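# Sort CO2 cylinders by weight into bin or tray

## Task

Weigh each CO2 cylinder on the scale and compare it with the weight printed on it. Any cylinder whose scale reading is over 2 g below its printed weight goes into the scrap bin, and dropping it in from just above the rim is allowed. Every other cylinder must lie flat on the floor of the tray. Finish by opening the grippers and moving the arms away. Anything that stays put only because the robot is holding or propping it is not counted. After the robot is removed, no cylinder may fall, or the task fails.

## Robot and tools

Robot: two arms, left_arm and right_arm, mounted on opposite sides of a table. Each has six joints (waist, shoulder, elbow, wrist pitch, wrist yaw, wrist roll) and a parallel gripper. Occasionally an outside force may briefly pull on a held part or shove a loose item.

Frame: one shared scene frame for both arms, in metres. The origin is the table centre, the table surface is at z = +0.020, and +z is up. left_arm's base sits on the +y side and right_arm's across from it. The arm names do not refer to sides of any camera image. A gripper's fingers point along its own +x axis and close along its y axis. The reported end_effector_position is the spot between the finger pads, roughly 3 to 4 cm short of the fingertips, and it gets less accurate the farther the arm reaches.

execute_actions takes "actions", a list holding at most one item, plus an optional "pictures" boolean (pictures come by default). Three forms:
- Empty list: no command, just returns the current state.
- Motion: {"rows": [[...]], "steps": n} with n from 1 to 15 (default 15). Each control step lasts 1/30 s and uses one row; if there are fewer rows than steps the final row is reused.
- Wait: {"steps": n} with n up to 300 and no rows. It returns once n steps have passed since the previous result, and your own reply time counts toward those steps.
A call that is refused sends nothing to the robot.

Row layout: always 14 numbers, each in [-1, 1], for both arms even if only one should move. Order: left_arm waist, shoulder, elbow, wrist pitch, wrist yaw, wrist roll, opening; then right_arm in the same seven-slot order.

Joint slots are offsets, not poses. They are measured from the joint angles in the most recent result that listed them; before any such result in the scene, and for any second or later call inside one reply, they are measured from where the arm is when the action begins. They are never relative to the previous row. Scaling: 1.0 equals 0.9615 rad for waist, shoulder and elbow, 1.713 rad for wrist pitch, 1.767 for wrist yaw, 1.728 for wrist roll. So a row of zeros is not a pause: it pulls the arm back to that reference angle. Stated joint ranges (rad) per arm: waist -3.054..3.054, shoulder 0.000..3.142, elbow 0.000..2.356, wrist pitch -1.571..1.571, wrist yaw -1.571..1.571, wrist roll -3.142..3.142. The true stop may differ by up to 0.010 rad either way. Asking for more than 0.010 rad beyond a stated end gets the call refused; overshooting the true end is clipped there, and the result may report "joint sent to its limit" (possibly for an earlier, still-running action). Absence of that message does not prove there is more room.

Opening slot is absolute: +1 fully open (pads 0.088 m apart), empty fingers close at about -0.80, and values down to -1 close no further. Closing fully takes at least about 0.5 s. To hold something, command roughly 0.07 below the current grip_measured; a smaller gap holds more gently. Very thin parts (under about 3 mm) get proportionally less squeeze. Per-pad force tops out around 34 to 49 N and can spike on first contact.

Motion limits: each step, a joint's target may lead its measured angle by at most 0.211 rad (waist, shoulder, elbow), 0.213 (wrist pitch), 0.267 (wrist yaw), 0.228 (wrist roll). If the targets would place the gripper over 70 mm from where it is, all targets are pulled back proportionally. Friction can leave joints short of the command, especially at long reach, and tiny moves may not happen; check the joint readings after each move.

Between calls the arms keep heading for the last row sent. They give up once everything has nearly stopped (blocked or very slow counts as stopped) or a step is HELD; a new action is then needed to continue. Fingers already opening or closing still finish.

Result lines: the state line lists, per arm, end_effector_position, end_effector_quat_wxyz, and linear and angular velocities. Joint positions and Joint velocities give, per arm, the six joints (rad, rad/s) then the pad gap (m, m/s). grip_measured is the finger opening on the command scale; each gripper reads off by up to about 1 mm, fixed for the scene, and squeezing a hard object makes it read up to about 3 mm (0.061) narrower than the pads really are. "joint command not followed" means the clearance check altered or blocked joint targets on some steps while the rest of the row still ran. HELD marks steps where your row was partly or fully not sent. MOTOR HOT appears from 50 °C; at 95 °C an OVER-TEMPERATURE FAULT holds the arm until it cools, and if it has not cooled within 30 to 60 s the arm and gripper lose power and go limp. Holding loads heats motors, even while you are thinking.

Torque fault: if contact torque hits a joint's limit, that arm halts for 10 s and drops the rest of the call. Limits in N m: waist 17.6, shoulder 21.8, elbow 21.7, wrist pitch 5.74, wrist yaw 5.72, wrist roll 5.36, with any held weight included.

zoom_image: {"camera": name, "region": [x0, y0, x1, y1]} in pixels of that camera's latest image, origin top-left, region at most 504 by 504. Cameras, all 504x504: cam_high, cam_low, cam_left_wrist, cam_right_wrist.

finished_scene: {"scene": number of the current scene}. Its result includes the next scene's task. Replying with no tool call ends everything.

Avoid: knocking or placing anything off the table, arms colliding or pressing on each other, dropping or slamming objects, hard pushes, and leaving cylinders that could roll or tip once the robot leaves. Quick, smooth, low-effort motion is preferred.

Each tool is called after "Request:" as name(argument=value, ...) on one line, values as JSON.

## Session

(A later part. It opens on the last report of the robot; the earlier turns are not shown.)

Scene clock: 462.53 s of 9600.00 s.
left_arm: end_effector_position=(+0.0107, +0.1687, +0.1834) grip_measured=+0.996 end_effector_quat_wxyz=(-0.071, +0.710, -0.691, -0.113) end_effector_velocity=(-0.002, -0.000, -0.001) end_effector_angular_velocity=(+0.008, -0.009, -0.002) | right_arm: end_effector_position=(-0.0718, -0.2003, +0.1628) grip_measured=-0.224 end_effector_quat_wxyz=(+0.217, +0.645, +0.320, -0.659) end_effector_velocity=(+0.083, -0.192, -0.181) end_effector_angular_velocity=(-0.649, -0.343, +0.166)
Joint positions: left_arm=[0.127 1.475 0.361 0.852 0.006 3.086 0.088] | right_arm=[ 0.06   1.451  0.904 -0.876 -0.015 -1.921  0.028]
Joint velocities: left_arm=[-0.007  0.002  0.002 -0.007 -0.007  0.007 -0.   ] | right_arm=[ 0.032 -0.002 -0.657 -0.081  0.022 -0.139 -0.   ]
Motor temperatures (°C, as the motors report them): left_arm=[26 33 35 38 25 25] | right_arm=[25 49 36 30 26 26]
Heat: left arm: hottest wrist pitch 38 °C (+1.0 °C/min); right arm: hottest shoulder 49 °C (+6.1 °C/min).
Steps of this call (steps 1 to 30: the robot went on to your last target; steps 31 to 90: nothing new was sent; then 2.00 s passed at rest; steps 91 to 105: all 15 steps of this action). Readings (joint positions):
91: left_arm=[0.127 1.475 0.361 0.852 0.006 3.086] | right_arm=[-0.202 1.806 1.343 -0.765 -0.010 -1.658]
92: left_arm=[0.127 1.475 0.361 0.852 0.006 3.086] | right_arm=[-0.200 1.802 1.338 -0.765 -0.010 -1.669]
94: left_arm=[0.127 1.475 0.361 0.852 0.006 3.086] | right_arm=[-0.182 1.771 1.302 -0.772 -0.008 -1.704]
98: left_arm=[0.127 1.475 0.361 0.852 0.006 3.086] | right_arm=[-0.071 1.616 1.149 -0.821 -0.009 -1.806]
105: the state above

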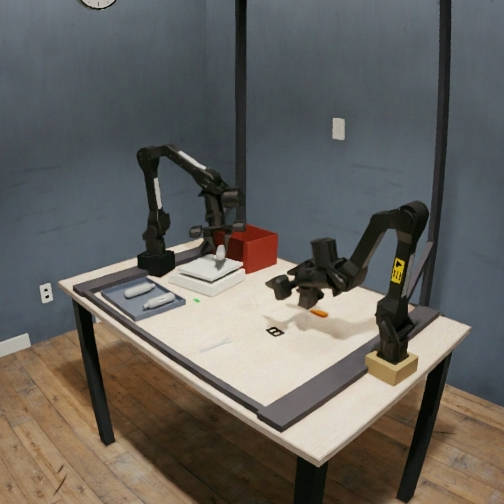

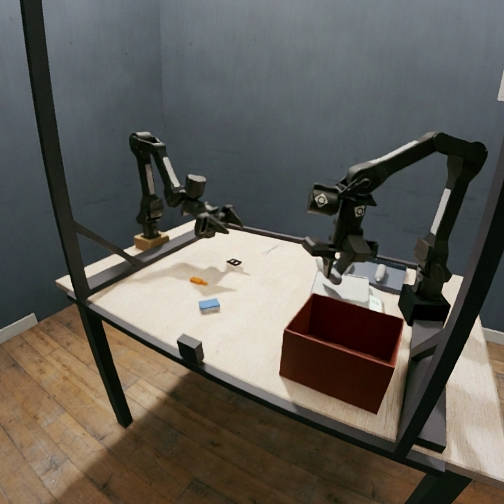

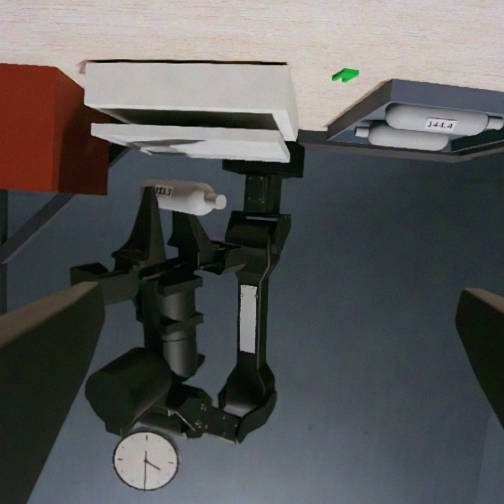

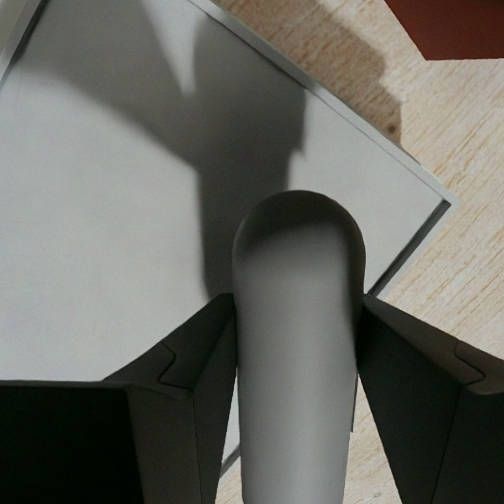

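Request:
execute_actions(actions=[{"rows":[[0,0,0,0,0,0,1,0.003,0,-0.06,0,0,-0.005,-0.3],[0,0,0,0,0,0,1,0.003,0,-0.075,0,0,-0.005,-0.3],[0,0,0,0,0,0,1,0.003,0,-0.093,0,0,-0.005,-0.3],[0,0,0,0,0,0,1,0.003,0,-0.111,0,0,-0.005,-0.3],[0,0,0,0,0,0,1,0.003,0,-0.127,0,0,-0.005,-0.3],[0,0,0,0,0,0,1,0.003,0,-0.14,0,0,-0.005,-0.3],[0,0,0,0,0,0,1,0.003,0,-0.15,0,0,-0.005,-0.3],[0,0,0,0,0,0,1,0.003,0,-0.157,0,0,-0.005,-0.3],[0,0,0,0,0,0,1,0.003,0,-0.161,0,0,-0.005,-0.3]],"steps":13}])

Scene clock: 466.93 s of 9600.00 s.
left_arm: end_effector_position=(+0.0107, +0.1687, +0.1834) grip_measured=+0.996 end_effector_quat_wxyz=(-0.071, +0.710, -0.691, -0.113) end_effector_velocity=(-0.000, -0.001, +0.003) end_effector_angular_velocity=(-0.012, +0.009, -0.003) | right_arm: end_effector_position=(-0.0529, -0.2421, +0.1265) grip_measured=-0.224 end_effector_quat_wxyz=(+0.272, +0.648, +0.273, -0.657) end_effector_velocity=(+0.005, -0.009, -0.004) end_effector_angular_velocity=(-0.041, -0.011, -0.015)
Joint positions: left_arm=[0.127 1.475 0.361 0.852 0.006 3.086 0.088] | right_arm=[ 0.062  1.448  0.756 -0.877 -0.013 -1.932  0.028]
Joint velocities: left_arm=[ 0.002 -0.002  0.002  0.007  0.007 -0.007 -0.   ] | right_arm=[-0.007  0.002 -0.017 -0.022 -0.007  0.007 -0.   ]
Motor temperatures (°C, as the motors report them): left_arm=[26 33 35 38 25 25] | right_arm=[25 48 36 30 26 26]
Heat: left arm: hottest wrist pitch 38 °C (+1.0 °C/min); right arm: hottest shoulder 48 °C (+6.1 °C/min).
Steps of this call (steps 1 to 30: the robot went on to your last target; steps 31 to 90: nothing new was sent; then 0.97 s passed at rest; steps 91 to 103: all 13 steps of this action). Readings (joint positions):
91: left_arm=[0.127 1.475 0.361 0.852 0.006 3.086] | right_arm=[0.062 1.446 0.859 -0.880 -0.013 -1.932]
92: left_arm=[0.127 1.475 0.361 0.852 0.006 3.086] | right_arm=[0.062 1.446 0.855 -0.878 -0.013 -1.932]
94: left_arm=[0.127 1.475 0.361 0.852 0.006 3.086] | right_arm=[0.062 1.446 0.839 -0.875 -0.013 -1.932]
98: left_arm=[0.127 1.475 0.361 0.852 0.006 3.086] | right_arm=[0.062 1.447 0.782 -0.876 -0.013 -1.932]
103: the state above

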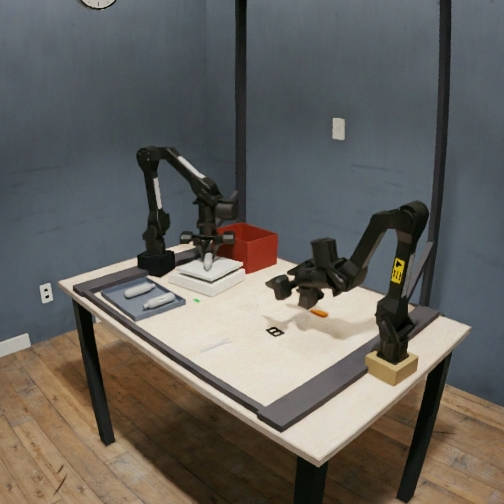

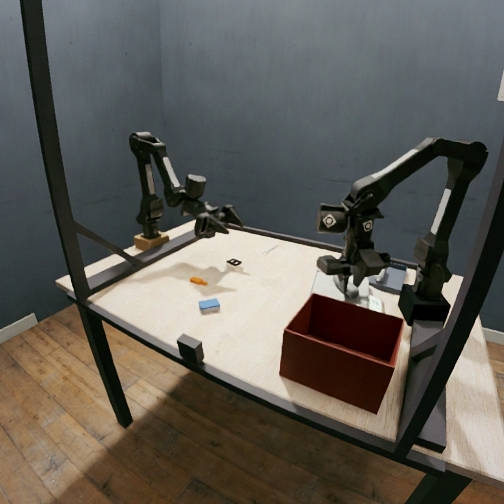

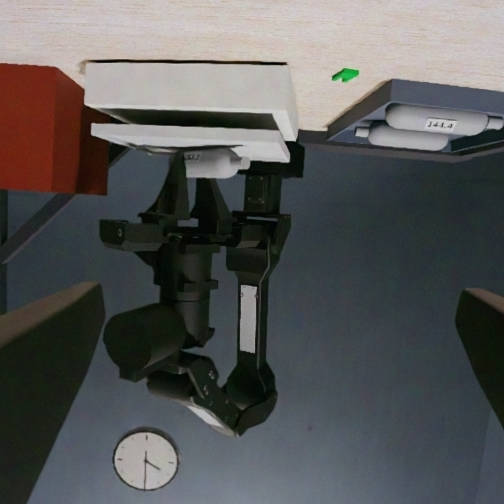

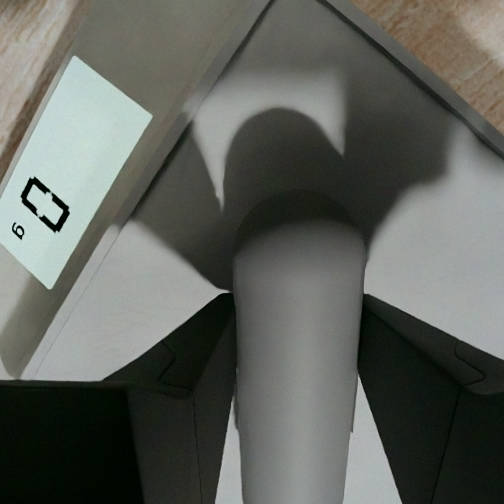

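Request:
execute_actions(actions=[{"rows":[[0,0,0,0,0,0,1,0,0,-0.012,0,0,0,-0.29],[0,0,0,0,0,0,1,0,0,-0.017,0,0,0,-0.27],[0,0,0,0,0,0,1,0,0,-0.02,0,0,0,-0.25],[0,0,0,0,0,0,1,0,0,-0.02,0,0,0,-0.23],[0,0,0,0,0,0,1,0,0,-0.02,0,0,0,-0.21],[0,0,0,0,0,0,1,0,0,-0.02,0,0,0,-0.19],[0,0,0,0,0,0,1,0,0,-0.02,0,0,0,-0.16],[0,0,0,0,0,0,1,0,0,-0.02,0,0,0,-0.11],[0,0,0,0,0,0,1,0,0,-0.02,0,0,0,-0.04],[0,0,0,0,0,0,1,0,0,-0.02,0,0,0,0.04],[0,0,0,0,0,0,1,0,0,-0.02,0,0,0,0.12]],"steps":15}], pictures=false)

Request:
execute_actions(actions=[{"steps":20}])

Scene clock: 469.43 s of 9600.00 s.
left_arm: end_effector_position=(+0.0107, +0.1687, +0.1834) grip_measured=+0.996 end_effector_quat_wxyz=(-0.071, +0.710, -0.691, -0.113) end_effector_velocity=(+0.002, -0.001, +0.003) end_effector_angular_velocity=(-0.012, +0.005, +0.011) | right_arm: end_effector_position=(-0.0514, -0.2453, +0.1241) grip_measured=+0.086 end_effector_quat_wxyz=(+0.276, +0.648, +0.270, -0.657) end_effector_velocity=(-0.000, -0.006, +0.000) end_effector_angular_velocity=(-0.029, +0.011, +0.019)
Joint positions: left_arm=[0.127 1.475 0.361 0.852 0.006 3.086 0.088] | right_arm=[ 0.062  1.448  0.745 -0.877 -0.013 -1.932  0.043]
Joint velocities: left_arm=[ 0.002 -0.002  0.002  0.007 -0.007 -0.007 -0.   ] | right_arm=[-0.002 -0.002 -0.002 -0.022 -0.022 -0.022  0.018]
Motor temperatures (°C, as the motors report them): left_arm=[26 33 35 38 25 25] | right_arm=[25 47 35 30 26 26]
Heat: left arm: hottest wrist pitch 38 °C (+1.0 °C/min); right arm: hottest shoulder 47 °C (+5.0 °C/min).
Steps of this call (steps 1 to 15: the robot went on to your last target; steps 16 to 60: nothing new was sent; steps 61 to 75: all 15 steps of this action). Readings (joint positions):
61: left_arm=[0.127 1.475 0.361 0.852 0.006 3.086] | right_arm=[0.062 1.448 0.754 -0.877 -0.013 -1.932]
62: left_arm=[0.127 1.475 0.361 0.852 0.006 3.086] | right_arm=[0.062 1.448 0.753 -0.877 -0.013 -1.932]
64: left_arm=[0.127 1.475 0.361 0.852 0.006 3.086] | right_arm=[0.062 1.448 0.748 -0.877 -0.013 -1.932]
68: left_arm=[0.127 1.475 0.361 0.852 0.006 3.086] | right_arm=[0.062 1.448 0.746 -0.877 -0.013 -1.932]
75: the state above

Scene clock: 470.10 s of 9600.00 s.
left_arm: end_effector_position=(+0.0107, +0.1687, +0.1834) grip_measured=+0.996 end_effector_quat_wxyz=(-0.071, +0.710, -0.691, -0.113) end_effector_velocity=(+0.004, +0.002, -0.005) end_effector_angular_velocity=(+0.022, +0.016, +0.029) | right_arm: end_effector_position=(-0.0514, -0.2453, +0.1241) grip_measured=+0.117 end_effector_quat_wxyz=(+0.276, +0.648, +0.270, -0.657) end_effector_velocity=(+0.003, -0.005, -0.000) end_effector_angular_velocity=(-0.023, -0.002, -0.000)
Joint positions: left_arm=[0.127 1.475 0.361 0.852 0.006 3.086 0.088] | right_arm=[ 0.062  1.448  0.745 -0.877 -0.013 -1.932  0.045]
Joint velocities: left_arm=[ 0.002 -0.002 -0.002 -0.022 -0.022 -0.022 -0.   ] | right_arm=[-0.007 -0.002 -0.002 -0.022 -0.007 -0.007 -0.   ]
Motor temperatures (°C, as the motors report them): left_arm=[26 33 35 38 25 25] | right_arm=[25 47 35 30 26 26]
Heat: left arm: hottest wrist pitch 38 °C (+1.0 °C/min); right arm: hottest shoulder 47 °C (+5.0 °C/min).
Steps of this call (steps 1 to 15: the robot went on to your last target; steps 16 to 20: nothing new was sent). Readings (joint positions):
1: left_arm=[0.127 1.475 0.361 0.852 0.006 3.086] | right_arm=[0.062 1.448 0.745 -0.877 -0.013 -1.932]
2: left_arm=[0.127 1.475 0.361 0.852 0.006 3.086] | right_arm=[0.062 1.448 0.745 -0.877 -0.013 -1.932]
4: left_arm=[0.127 1.475 0.361 0.852 0.006 3.086] | right_arm=[0.062 1.448 0.745 -0.877 -0.013 -1.932]
8: left_arm=[0.127 1.475 0.361 0.852 0.006 3.086] | right_arm=[0.062 1.448 0.745 -0.877 -0.013 -1.932]
20: the state above
All arms were judged still, so your last target was given up. Only a new action makes them travel on or press farther. Fingers that are still opening or closing keep moving.

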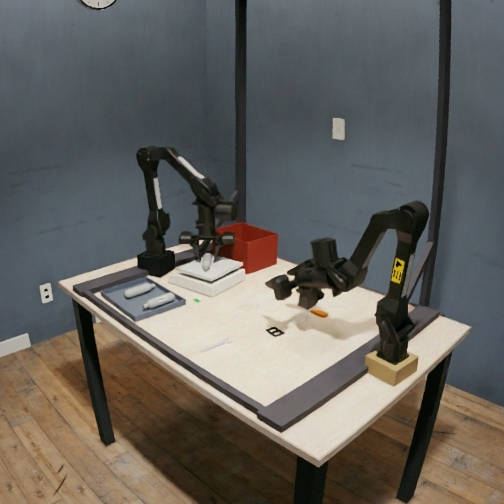

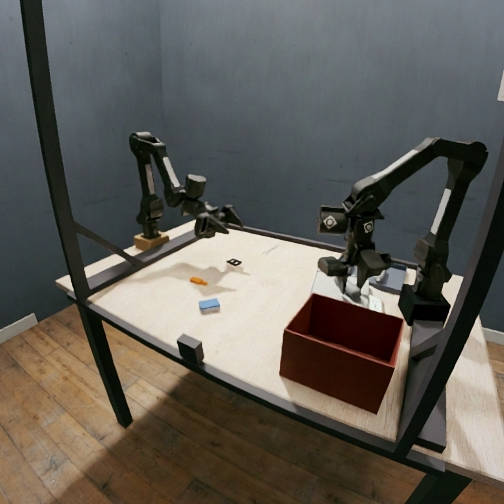

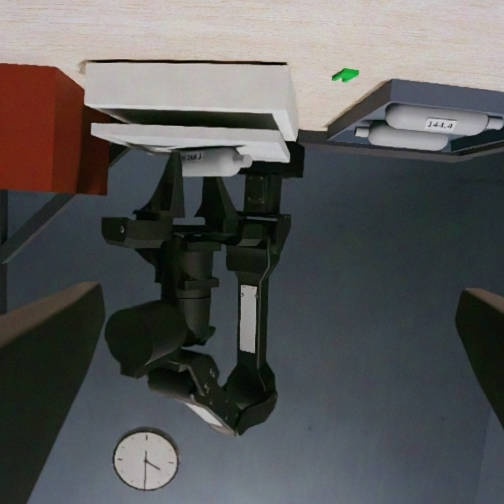

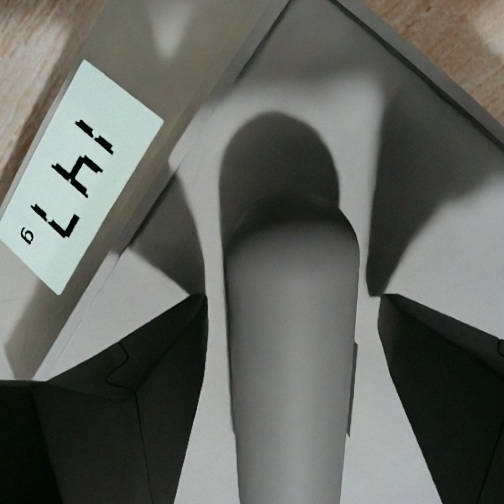

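Request:
execute_actions(actions=[])

Request:
zoom_image(camera="cam_right_wrist", region=[0, 50, 250, 300])

Scene clock: 481.03 s of 9600.00 s.
left_arm: end_effector_position=(+0.0107, +0.1687, +0.1834) grip_measured=+0.996 end_effector_quat_wxyz=(-0.071, +0.710, -0.691, -0.113) end_effector_velocity=(-0.002, +0.001, +0.000) end_effector_angular_velocity=(+0.003, -0.009, -0.002) | right_arm: end_effector_position=(-0.0514, -0.2453, +0.1241) grip_measured=+0.117 end_effector_quat_wxyz=(+0.276, +0.648, +0.270, -0.657) end_effector_velocity=(-0.003, -0.000, -0.000) end_effector_angular_velocity=(-0.002, +0.023, +0.005)
Joint positions: left_arm=[0.127 1.475 0.361 0.852 0.006 3.086 0.088] | right_arm=[ 0.062  1.448  0.745 -0.877 -0.013 -1.932  0.045]
Joint velocities: left_arm=[-0.007 -0.007 -0.002 -0.007 -0.007  0.007 -0.   ] | right_arm=[-0.002 -0.002 -0.002  0.007 -0.022 -0.007 -0.   ]
Motor temperatures (°C, as the motors report them): left_arm=[26 33 35 38 25 25] | right_arm=[25 44 35 30 26 26]
Heat: left arm: hottest wrist pitch 38 °C (+1.0 °C/min); right arm: hottest shoulder 44 °C (+4.0 °C/min).
Steps of this call (steps 1 to 90: nothing new was sent; then 7.93 s passed at rest). Readings (joint positions):
1: left_arm=[0.127 1.475 0.361 0.852 0.006 3.086] | right_arm=[0.062 1.448 0.745 -0.877 -0.013 -1.932]
2: left_arm=[0.127 1.475 0.361 0.852 0.006 3.086] | right_arm=[0.062 1.448 0.745 -0.877 -0.013 -1.932]
4: left_arm=[0.127 1.475 0.361 0.852 0.006 3.086] | right_arm=[0.062 1.448 0.745 -0.877 -0.013 -1.932]
8: left_arm=[0.127 1.475 0.361 0.852 0.006 3.086] | right_arm=[0.062 1.448 0.745 -0.877 -0.013 -1.932]
90: the state above

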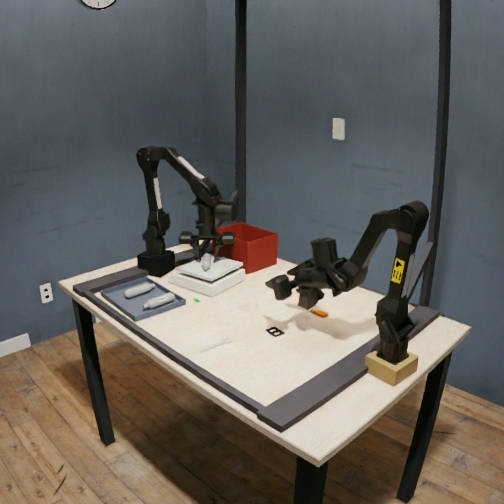

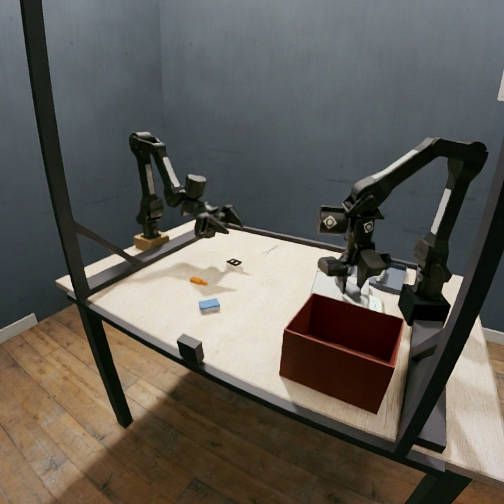

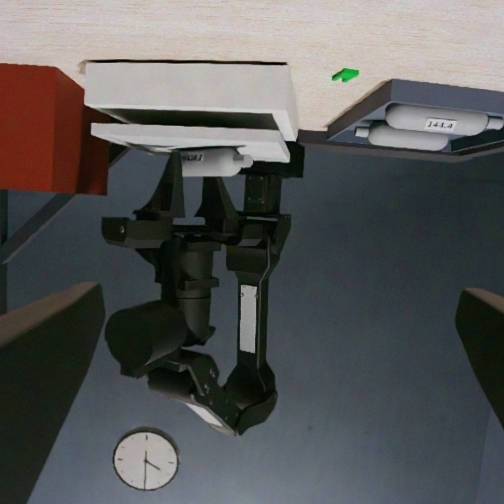

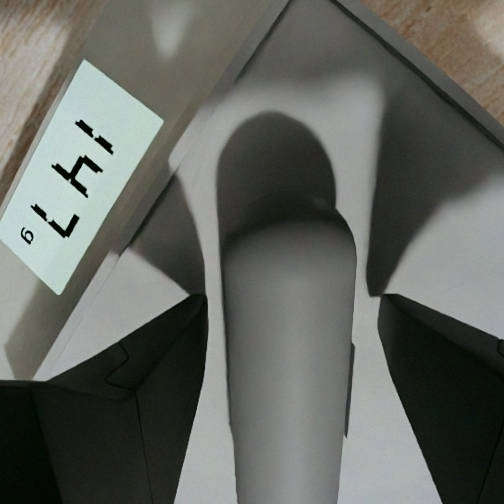

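Region (0, 50, 250, 300) of cam_right_wrist's 504x504 image, scaled by 2.016, with more detail than that image has.

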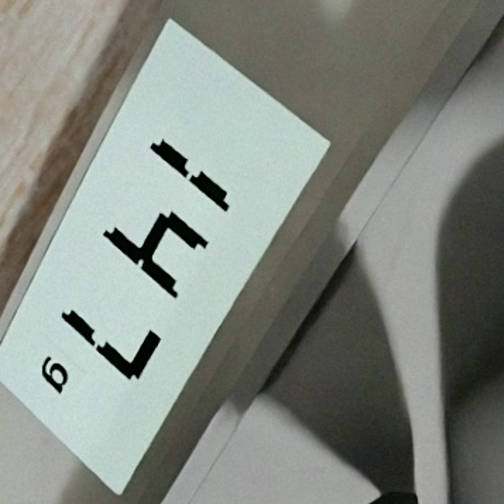

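Request:
execute_actions(actions=[{"rows":[[0,0,0,0,0,0,1,0,0,0,0,0,0,0.04],[0,0,0,0,0,0,1,0,0,0,0,0,0,-0.04],[0,0,0,0,0,0,1,0,0,0,0,0,0,-0.1],[0,0,0,0,0,0,1,0,0,0,0,0,0,-0.15],[0,0,0,0,0,0,1,0,0,0,0,0,0,-0.19],[0,0,0,0,0,0,1,0,0,0,0,0,0,-0.23],[0,0,0,0,0,0,1,0,0,0,0,0,0,-0.26],[0,0,0,0,0,0,1,0,0,0,0,0,0,-0.28],[0,0,0,0,0,0,1,0,0,0,0,0,0,-0.3]],"steps":12}], pictures=false)

Request:
execute_actions(actions=[{"rows":[[0,0,0,0,0,0,1,0,0,0.02,-0.005,0,0,-0.3],[0,0,0,0,0,0,1,0,0,0.05,-0.014,0,0,-0.3],[0,0,0,0,0,0,1,0.01,0,0.09,-0.026,0,0,-0.3],[0,0,0,0,0,0,1,0.03,0,0.14,-0.04,0,0,-0.3],[0,0,0,0,0,0,1,0.06,0,0.195,-0.056,0,-0.003,-0.3],[0,0,0,0,0,0,1,0.1,0,0.25,-0.072,0,-0.007,-0.3],[0,0,0,0,0,0,1,0.15,0.005,0.305,-0.088,0,-0.011,-0.3],[0,0,0,0,0,0,1,0.21,0.02,0.36,-0.104,0,-0.015,-0.3],[0,0,0,0,0,0,1,0.275,0.04,0.41,-0.119,0,-0.019,-0.3],[0,0,0,0,0,0,1,0.34,0.068,0.455,-0.133,0,-0.023,-0.3],[0,0,0,0,0,0,1,0.405,0.1,0.495,-0.146,0,-0.027,-0.3],[0,0,0,0,0,0,1,0.47,0.135,0.53,-0.157,0,-0.031,-0.3],[0,0,0,0,0,0,1,0.535,0.172,0.558,-0.167,0,-0.035,-0.3],[0,0,0,0,0,0,1,0.6,0.21,0.58,-0.175,0,-0.039,-0.3],[0,0,0,0,0,0,1,0.733,0.258,0.595,-0.182,0,-0.043,-0.3]],"steps":15}], pictures=false)

Request:
execute_actions(actions=[{"steps":9}])

Scene clock: 485.33 s of 9600.00 s.
left_arm: end_effector_position=(+0.0107, +0.1687, +0.1834) grip_measured=+0.996 end_effector_quat_wxyz=(-0.071, +0.710, -0.691, -0.113) end_effector_velocity=(+0.000, -0.001, +0.003) end_effector_angular_velocity=(-0.012, +0.005, +0.007) | right_arm: end_effector_position=(-0.0514, -0.2453, +0.1241) grip_measured=-0.224 end_effector_quat_wxyz=(+0.276, +0.648, +0.270, -0.657) end_effector_velocity=(+0.001, -0.004, -0.001) end_effector_angular_velocity=(-0.014, +0.001, -0.010)
Joint positions: left_arm=[0.127 1.475 0.361 0.852 0.006 3.086 0.088] | right_arm=[ 0.062  1.448  0.745 -0.877 -0.013 -1.932  0.028]
Joint velocities: left_arm=[-0.002 -0.002  0.002  0.007 -0.007 -0.007 -0.   ] | right_arm=[-0.002 -0.002 -0.007 -0.007 -0.007  0.007  0.   ]
Motor temperatures (°C, as the motors report them): left_arm=[26 33 35 38 25 25] | right_arm=[25 43 35 30 26 26]
Heat: left arm: hottest wrist pitch 38 °C (+1.0 °C/min); right arm: hottest shoulder 43 °C (+3.0 °C/min).
Steps of this call (steps 1 to 90: nothing new was sent; then 0.90 s passed at rest; steps 91 to 102: all 12 steps of this action). Readings (joint positions):
91: left_arm=[0.127 1.475 0.361 0.852 0.006 3.086] | right_arm=[0.062 1.448 0.745 -0.877 -0.013 -1.932]
92: left_arm=[0.127 1.475 0.361 0.852 0.006 3.086] | right_arm=[0.062 1.448 0.745 -0.877 -0.013 -1.932]
94: left_arm=[0.127 1.475 0.361 0.852 0.006 3.086] | right_arm=[0.062 1.448 0.745 -0.877 -0.013 -1.932]
98: left_arm=[0.127 1.475 0.361 0.852 0.006 3.086] | right_arm=[0.062 1.448 0.745 -0.877 -0.013 -1.932]
102: the state above

Scene clock: 485.83 s of 9600.00 s.
left_arm: end_effector_position=(+0.0107, +0.1687, +0.1834) grip_measured=+0.996 end_effector_quat_wxyz=(-0.071, +0.710, -0.691, -0.113) end_effector_velocity=(+0.000, +0.001, +0.000) end_effector_angular_velocity=(+0.002, +0.005, +0.007) | right_arm: end_effector_position=(-0.1979, -0.2555, +0.2169) grip_measured=-0.224 end_effector_quat_wxyz=(+0.402, +0.544, +0.468, -0.569) end_effector_velocity=(-0.411, -0.360, -0.098) end_effector_angular_velocity=(-0.443, -0.620, +2.030)
Joint positions: left_arm=[0.127 1.475 0.361 0.852 0.006 3.086 0.088] | right_arm=[ 0.542  1.592  1.261 -1.142 -0.011 -1.986  0.028]
Joint velocities: left_arm=[-0.002 -0.007 -0.002 -0.007 -0.007 -0.007 -0.   ] | right_arm=[ 1.805  1.062  0.759 -0.462  0.007 -0.227 -0.   ]
Motor temperatures (°C, as the motors report them): left_arm=[26 33 35 38 25 25] | right_arm=[25 43 35 30 26 26]
Heat: left arm: hottest wrist pitch 38 °C (+1.0 °C/min); right arm: hottest shoulder 43 °C (+3.0 °C/min).
Steps of this call (steps 1 to 15: all 15 steps of this action). Readings (joint positions):
1: left_arm=[0.127 1.475 0.361 0.852 0.006 3.086] | right_arm=[0.062 1.448 0.746 -0.877 -0.013 -1.932]
2: left_arm=[0.127 1.475 0.361 0.852 0.006 3.086] | right_arm=[0.062 1.448 0.751 -0.882 -0.013 -1.932]
4: left_arm=[0.127 1.475 0.361 0.852 0.006 3.086] | right_arm=[0.066 1.449 0.783 -0.913 -0.013 -1.932]
8: left_arm=[0.127 1.475 0.361 0.852 0.006 3.086] | right_arm=[0.151 1.453 0.952 -0.993 -0.010 -1.941]
15: the state above

Scene clock: 486.13 s of 9600.00 s.
left_arm: end_effector_position=(+0.0107, +0.1687, +0.1834) grip_measured=+0.996 end_effector_quat_wxyz=(-0.071, +0.710, -0.691, -0.113) end_effector_velocity=(+0.000, +0.000, +0.001) end_effector_angular_velocity=(-0.008, +0.019, +0.010) | right_arm: end_effector_position=(-0.2348, -0.3124, +0.1987) grip_measured=-0.224 end_effector_quat_wxyz=(+0.503, +0.496, +0.495, -0.505) end_effector_velocity=(-0.011, +0.017, +0.018) end_effector_angular_velocity=(+0.034, +0.057, -0.039)
Joint positions: left_arm=[0.127 1.475 0.361 0.852 0.006 3.086 0.088] | right_arm=[ 0.767  1.694  1.302 -1.185 -0.016 -2.002  0.028]
Joint velocities: left_arm=[-0.002 -0.002 -0.002  0.007 -0.007 -0.022  0.   ] | right_arm=[-0.032 -0.002  0.071 -0.007  0.007  0.007 -0.   ]
Motor temperatures (°C, as the motors report them): left_arm=[26 33 35 38 25 25] | right_arm=[25 43 35 30 26 26]
Heat: left arm: hottest wrist pitch 38 °C (+1.0 °C/min); right arm: hottest shoulder 43 °C (+3.0 °C/min).
Steps of this call (steps 1 to 9: the robot went on to your last target). Readings (joint positions):
1: left_arm=[0.127 1.475 0.361 0.852 0.006 3.086] | right_arm=[0.603 1.624 1.282 -1.154 -0.011 -1.991]
2: left_arm=[0.127 1.475 0.361 0.852 0.006 3.086] | right_arm=[0.660 1.650 1.292 -1.159 -0.014 -1.995]
4: left_arm=[0.127 1.475 0.361 0.852 0.006 3.086] | right_arm=[0.740 1.684 1.295 -1.177 -0.023 -1.999]
8: left_arm=[0.127 1.475 0.361 0.852 0.006 3.086] | right_arm=[0.769 1.694 1.300 -1.185 -0.017 -2.001]
9: the state above

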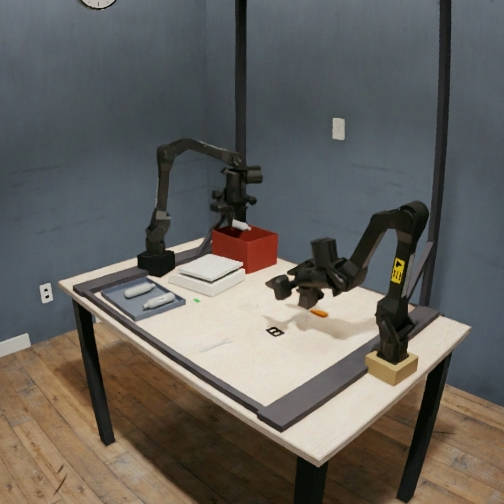

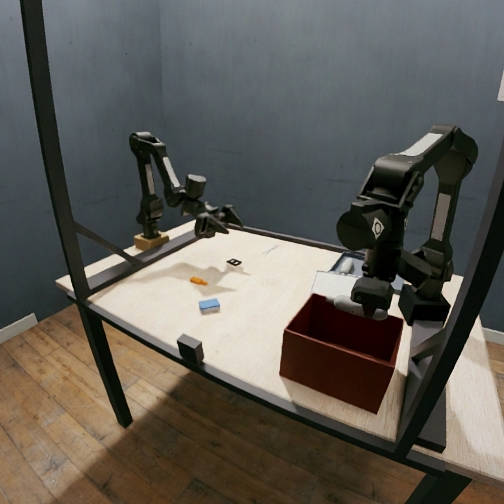

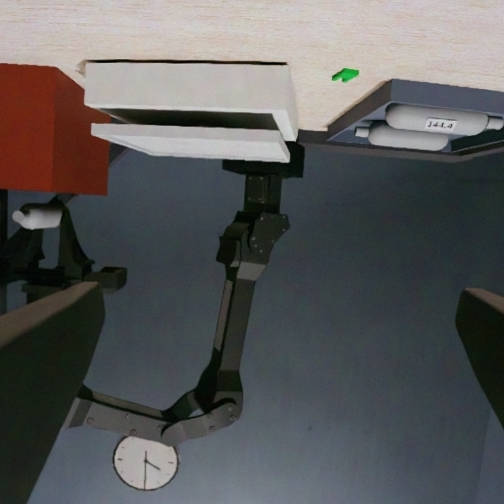

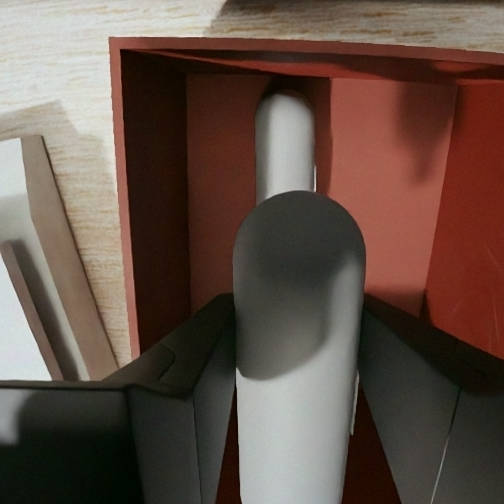

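Request:
execute_actions(actions=[{"rows":[[0,0,0,0,0,0,1,0.004,0.01,0.02,-0.001,0,0.002,-0.3],[0,0,0,0,0,0,1,0.011,0.03,0.048,-0.003,0,0.006,-0.3],[0,0,0,0,0,0,1,0.021,0.058,0.085,-0.006,0,0.012,-0.3],[0,0,0,0,0,0,1,0.032,0.092,0.128,-0.01,0,0.018,-0.3],[0,0,0,0,0,0,1,0.044,0.128,0.172,-0.014,0,0.025,-0.3],[0,0,0,0,0,0,1,0.055,0.16,0.21,-0.017,0,0.031,-0.3],[0,0,0,0,0,0,1,0.064,0.187,0.24,-0.02,0,0.036,-0.3],[0,0,0,0,0,0,1,0.07,0.205,0.26,-0.022,0,0.04,-0.3],[0,0,0,0,0,0,1,0.073,0.216,0.272,-0.023,0,0.042,-0.3]],"steps":14}])

Scene clock: 489.10 s of 9600.00 s.
left_arm: end_effector_position=(+0.0107, +0.1687, +0.1834) grip_measured=+0.996 end_effector_quat_wxyz=(-0.071, +0.710, -0.691, -0.113) end_effector_velocity=(+0.000, +0.002, -0.003) end_effector_angular_velocity=(+0.017, +0.006, +0.007) | right_arm: end_effector_position=(-0.2930, -0.3129, +0.1975) grip_measured=-0.224 end_effector_quat_wxyz=(+0.503, +0.495, +0.498, -0.505) end_effector_velocity=(-0.008, +0.003, -0.004) end_effector_angular_velocity=(-0.015, -0.018, -0.024)
Joint positions: left_arm=[0.127 1.475 0.361 0.852 0.006 3.086 0.088] | right_arm=[ 0.838  1.893  1.543 -1.221 -0.016 -1.936  0.028]
Joint velocities: left_arm=[-0.002 -0.007 -0.002 -0.022 -0.007 -0.007 -0.   ] | right_arm=[-0.002  0.051  0.051 -0.022 -0.007  0.022 -0.   ]
Motor temperatures (°C, as the motors report them): left_arm=[26 33 35 38 25 25] | right_arm=[25 43 35 30 26 26]
Heat: left arm: hottest wrist pitch 38 °C (+1.0 °C/min); right arm: hottest shoulder 43 °C (+3.0 °C/min).
Steps of this call (steps 1 to 30: the robot went on to your last target; steps 31 to 75: nothing new was sent; steps 76 to 89: all 14 steps of this action). Readings (joint positions):
76: left_arm=[0.127 1.475 0.361 0.852 0.006 3.086] | right_arm=[0.767 1.694 1.305 -1.186 -0.016 -2.002]
77: left_arm=[0.127 1.475 0.361 0.852 0.006 3.086] | right_arm=[0.767 1.697 1.309 -1.189 -0.016 -2.002]
79: left_arm=[0.127 1.475 0.361 0.852 0.006 3.086] | right_arm=[0.774 1.723 1.343 -1.199 -0.015 -1.993]
83: left_arm=[0.127 1.475 0.361 0.852 0.006 3.086] | right_arm=[0.811 1.826 1.476 -1.205 -0.015 -1.957]
89: the state above

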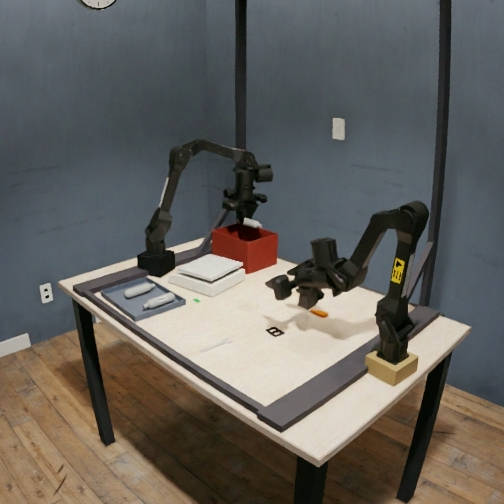

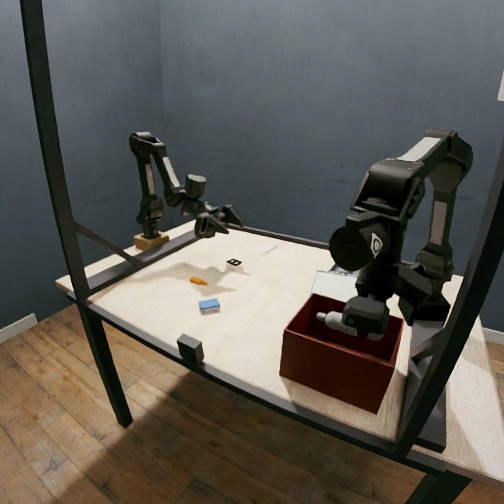

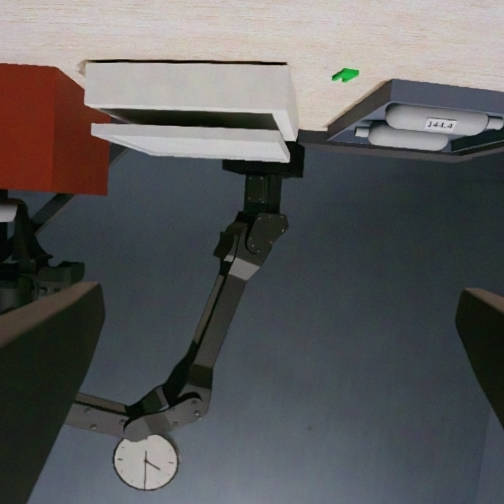

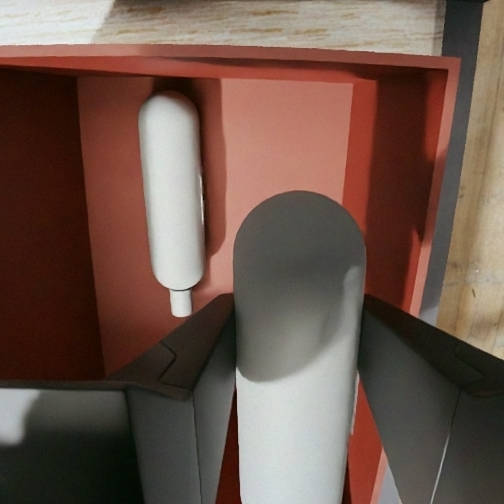

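Request:
execute_actions(actions=[{"rows":[[0,0,0,0,0,0,1,0,0,0.003,0,0,0,0.5],[0,0,0,0,0,0,1,0,0,0.003,0,0,0,0.5],[0,0,0,0,0,0,1,0,0,0.003,0,0,0,0.5],[0,0,0,0,0,0,1,0,0,0.003,0,0,0,0.5],[0,0,0,0,0,0,1,0,0,0.003,0,0,0,0.5],[0,0,0,0,0,0,1,0,-0.015,0.003,0,0,0,0.5],[0,0,0,0,0,0,1,0,-0.04,0,-0.005,0,0,0.5],[0,0,0,0,0,0,1,0,-0.075,-0.01,-0.015,0,0,0.5],[0,0,0,0,0,0,1,0,-0.12,-0.025,-0.03,0,0,0.5],[0,0,0,0,0,0,1,0,-0.17,-0.045,-0.045,0,0,0.5],[0,0,0,0,0,0,1,0,-0.225,-0.07,-0.06,0,0,0.5],[0,0,0,0,0,0,1,0,-0.28,-0.1,-0.075,0,0,0.5],[0,0,0,0,0,0,1,0,-0.335,-0.13,-0.09,0,0,0.5],[0,0,0,0,0,0,1,0,-0.39,-0.165,-0.105,0,0,0.5],[0,0,0,0,0,0,1,0,-0.445,-0.2,-0.12,0,0,0.5]],"steps":15}])

Request:
execute_actions(actions=[{"rows":[[0,0,0,0,0,0,1,-0.01,-0.16,-0.11,-0.02,0,0,0.5],[0,0,0,0,0,0,1,-0.03,-0.21,-0.145,-0.02,0,0,0.5],[0,0,0,0,0,0,1,-0.06,-0.26,-0.18,-0.02,0,0,0.5],[0,0,0,0,0,0,1,-0.1,-0.31,-0.215,-0.02,0,0,0.5],[0,0,0,0,0,0,1,-0.15,-0.355,-0.25,-0.02,0,0,0.5],[0,0,0,0,0,0,1,-0.2,-0.395,-0.28,-0.02,0,0,0.5],[0,0,0,0,0,0,1,-0.25,-0.43,-0.305,-0.02,0,0,0.5],[0,0,0,0,0,0,1,-0.3,-0.455,-0.325,-0.02,0,0,0.5],[0,0,0,0,0,0,1,-0.34,-0.475,-0.34,-0.02,0,0,0.5],[0,0,0,0,0,0,1,-0.37,-0.485,-0.35,-0.02,0,0,0.5],[0,0,0,0,0,0,1,-0.39,-0.49,-0.355,-0.02,0,0,0.5],[0,0,0,0,0,0,1,-0.4,-0.49,-0.355,-0.02,0,0,0.5]],"steps":15}])

Scene clock: 493.40 s of 9600.00 s.
left_arm: end_effector_position=(+0.0107, +0.1687, +0.1834) grip_measured=+0.996 end_effector_quat_wxyz=(-0.071, +0.710, -0.691, -0.113) end_effector_velocity=(-0.004, +0.002, -0.005) end_effector_angular_velocity=(+0.022, +0.010, -0.013) | right_arm: end_effector_position=(-0.2312, -0.3365, +0.2564) grip_measured=+0.495 end_effector_quat_wxyz=(+0.490, +0.490, +0.509, -0.511) end_effector_velocity=(+0.402, -0.152, +0.259) end_effector_angular_velocity=(+0.074, +0.215, +0.000)
Joint positions: left_arm=[0.127 1.475 0.361 0.852 0.006 3.086 0.088] | right_arm=[ 0.838  1.602  1.432 -1.363 -0.016 -1.933  0.063]
Joint velocities: left_arm=[-0.007 -0.002 -0.002 -0.022  0.007 -0.007 -0.   ] | right_arm=[-0.007 -1.751 -0.784 -0.74  -0.007 -0.007  0.001]
Motor temperatures (°C, as the motors report them): left_arm=[26 33 35 38 25 25] | right_arm=[25 44 36 30 26 26]
Heat: left arm: hottest wrist pitch 38 °C (+0.0 °C/min); right arm: hottest shoulder 44 °C (+3.0 °C/min).
Steps of this call (steps 1 to 15: the robot went on to your last target; steps 16 to 90: nothing new was sent; then 0.80 s passed at rest; steps 91 to 105: all 15 steps of this action). Readings (joint positions):
91: left_arm=[0.127 1.475 0.361 0.852 0.006 3.086] | right_arm=[0.838 1.895 1.551 -1.223 -0.016 -1.933]
92: left_arm=[0.127 1.475 0.361 0.852 0.006 3.086] | right_arm=[0.838 1.895 1.551 -1.223 -0.016 -1.933]
94: left_arm=[0.127 1.475 0.361 0.852 0.006 3.086] | right_arm=[0.838 1.895 1.551 -1.223 -0.016 -1.933]
98: left_arm=[0.127 1.475 0.361 0.852 0.006 3.086] | right_arm=[0.838 1.885 1.548 -1.223 -0.016 -1.933]
105: the state above

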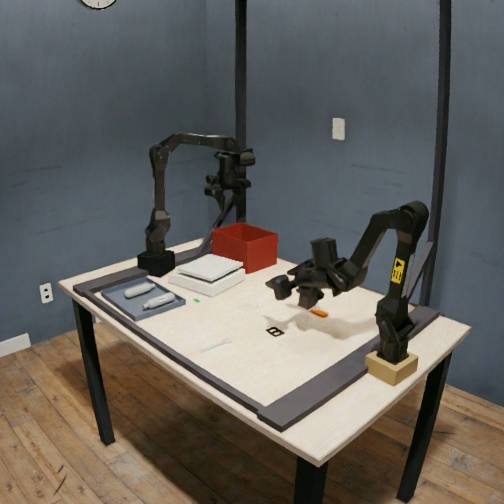

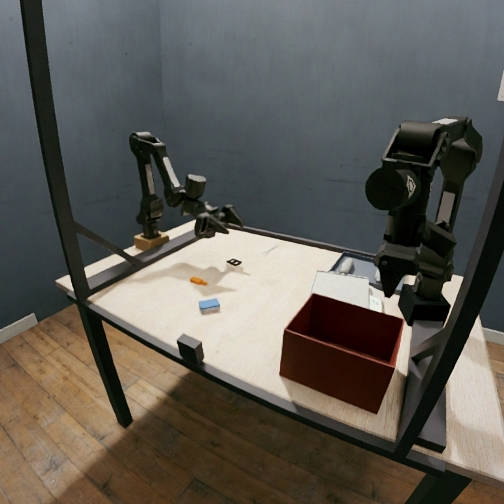

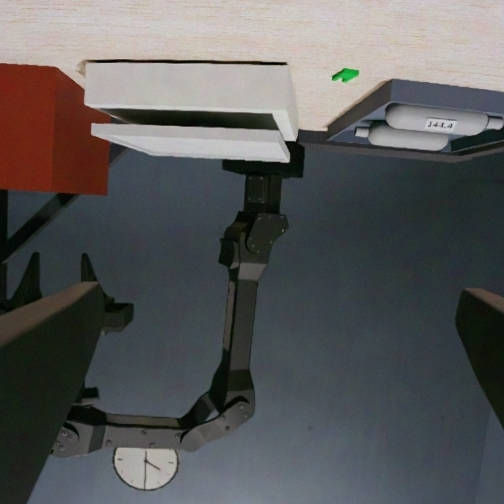

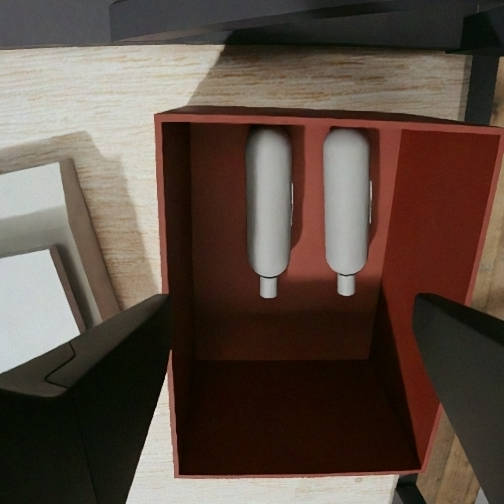

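Scene clock: 493.90 s of 9600.00 s.
left_arm: end_effector_position=(+0.0107, +0.1687, +0.1834) grip_measured=+0.996 end_effector_quat_wxyz=(-0.071, +0.710, -0.691, -0.113) end_effector_velocity=(+0.000, +0.002, -0.003) end_effector_angular_velocity=(+0.012, +0.020, +0.010) | right_arm: end_effector_position=(-0.1012, -0.3132, +0.2683) grip_measured=+0.497 end_effector_quat_wxyz=(+0.352, +0.566, +0.445, -0.599) end_effector_velocity=(+0.035, +0.010, -0.019) end_effector_angular_velocity=(-0.035, -0.051, -0.152)
Joint positions: left_arm=[0.127 1.475 0.361 0.852 0.006 3.086 0.088] | right_arm=[ 0.467  1.139  1.105 -1.398 -0.015 -1.933  0.063]
Joint velocities: left_arm=[-0.002 -0.002 -0.007 -0.007 -0.007 -0.022 -0.   ] | right_arm=[-0.159 -0.037 -0.09  -0.007  0.007 -0.007 -0.   ]
Motor temperatures (°C, as the motors report them): left_arm=[26 33 35 38 25 25] | right_arm=[25 43 35 30 26 26]
Heat: left arm: hottest wrist pitch 38 °C (+0.0 °C/min); right arm: hottest shoulder 43 °C (+2.0 °C/min).
Steps of this call (steps 1 to 15: all 15 steps of this action). Readings (joint positions):
1: left_arm=[0.127 1.475 0.361 0.852 0.006 3.086] | right_arm=[0.837 1.547 1.405 -1.385 -0.016 -1.933]
2: left_arm=[0.127 1.475 0.361 0.852 0.006 3.086] | right_arm=[0.834 1.495 1.377 -1.390 -0.017 -1.933]
4: left_arm=[0.127 1.475 0.361 0.852 0.006 3.086] | right_arm=[0.808 1.407 1.317 -1.390 -0.018 -1.933]
8: left_arm=[0.127 1.475 0.361 0.852 0.006 3.086] | right_arm=[0.658 1.251 1.189 -1.396 -0.018 -1.933]
15: the state above

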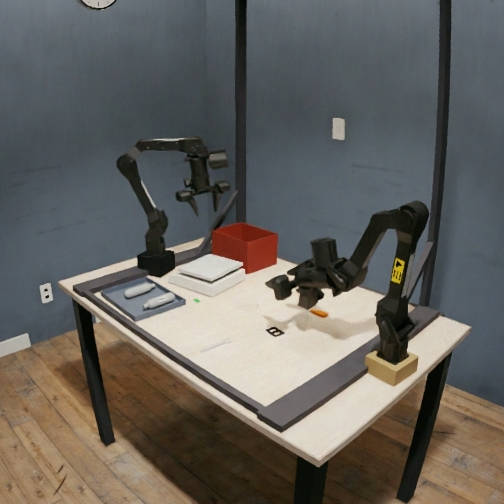

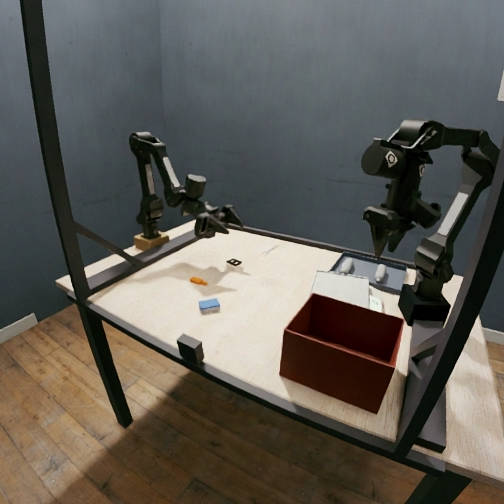

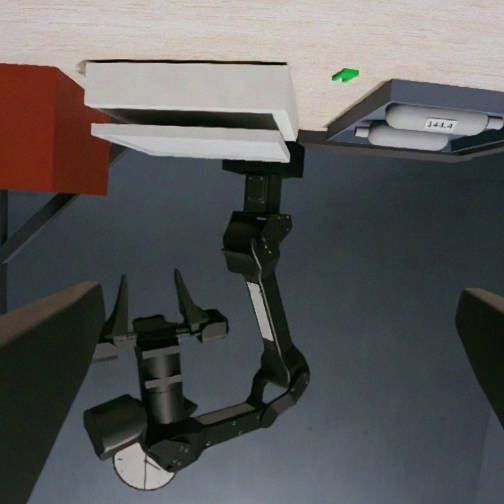

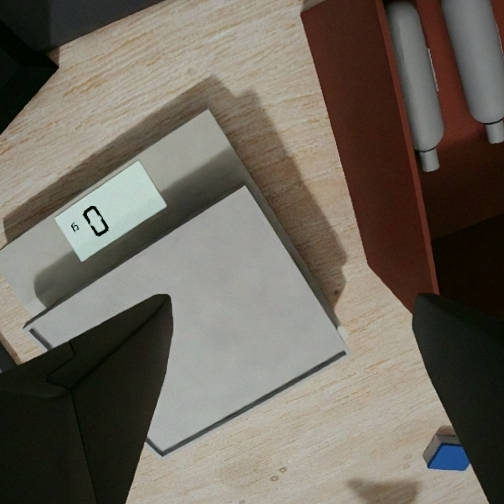

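Both underweight cylinders are in the bin. I'll check the tray before finishing.

Request:
zoom_image(camera="cam_high", region=[90, 265, 200, 330])

Region (90, 265, 200, 330) of cam_high's 504x504 image, scaled by 4.582, with more detail than that image has; it fills the top 298 rows of this view, and the rest is white.

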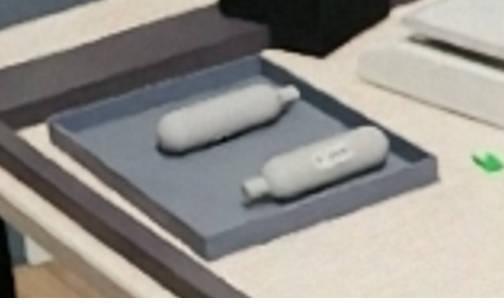

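Request:
finished_scene(scene=2)

The scene is finished: the task was done.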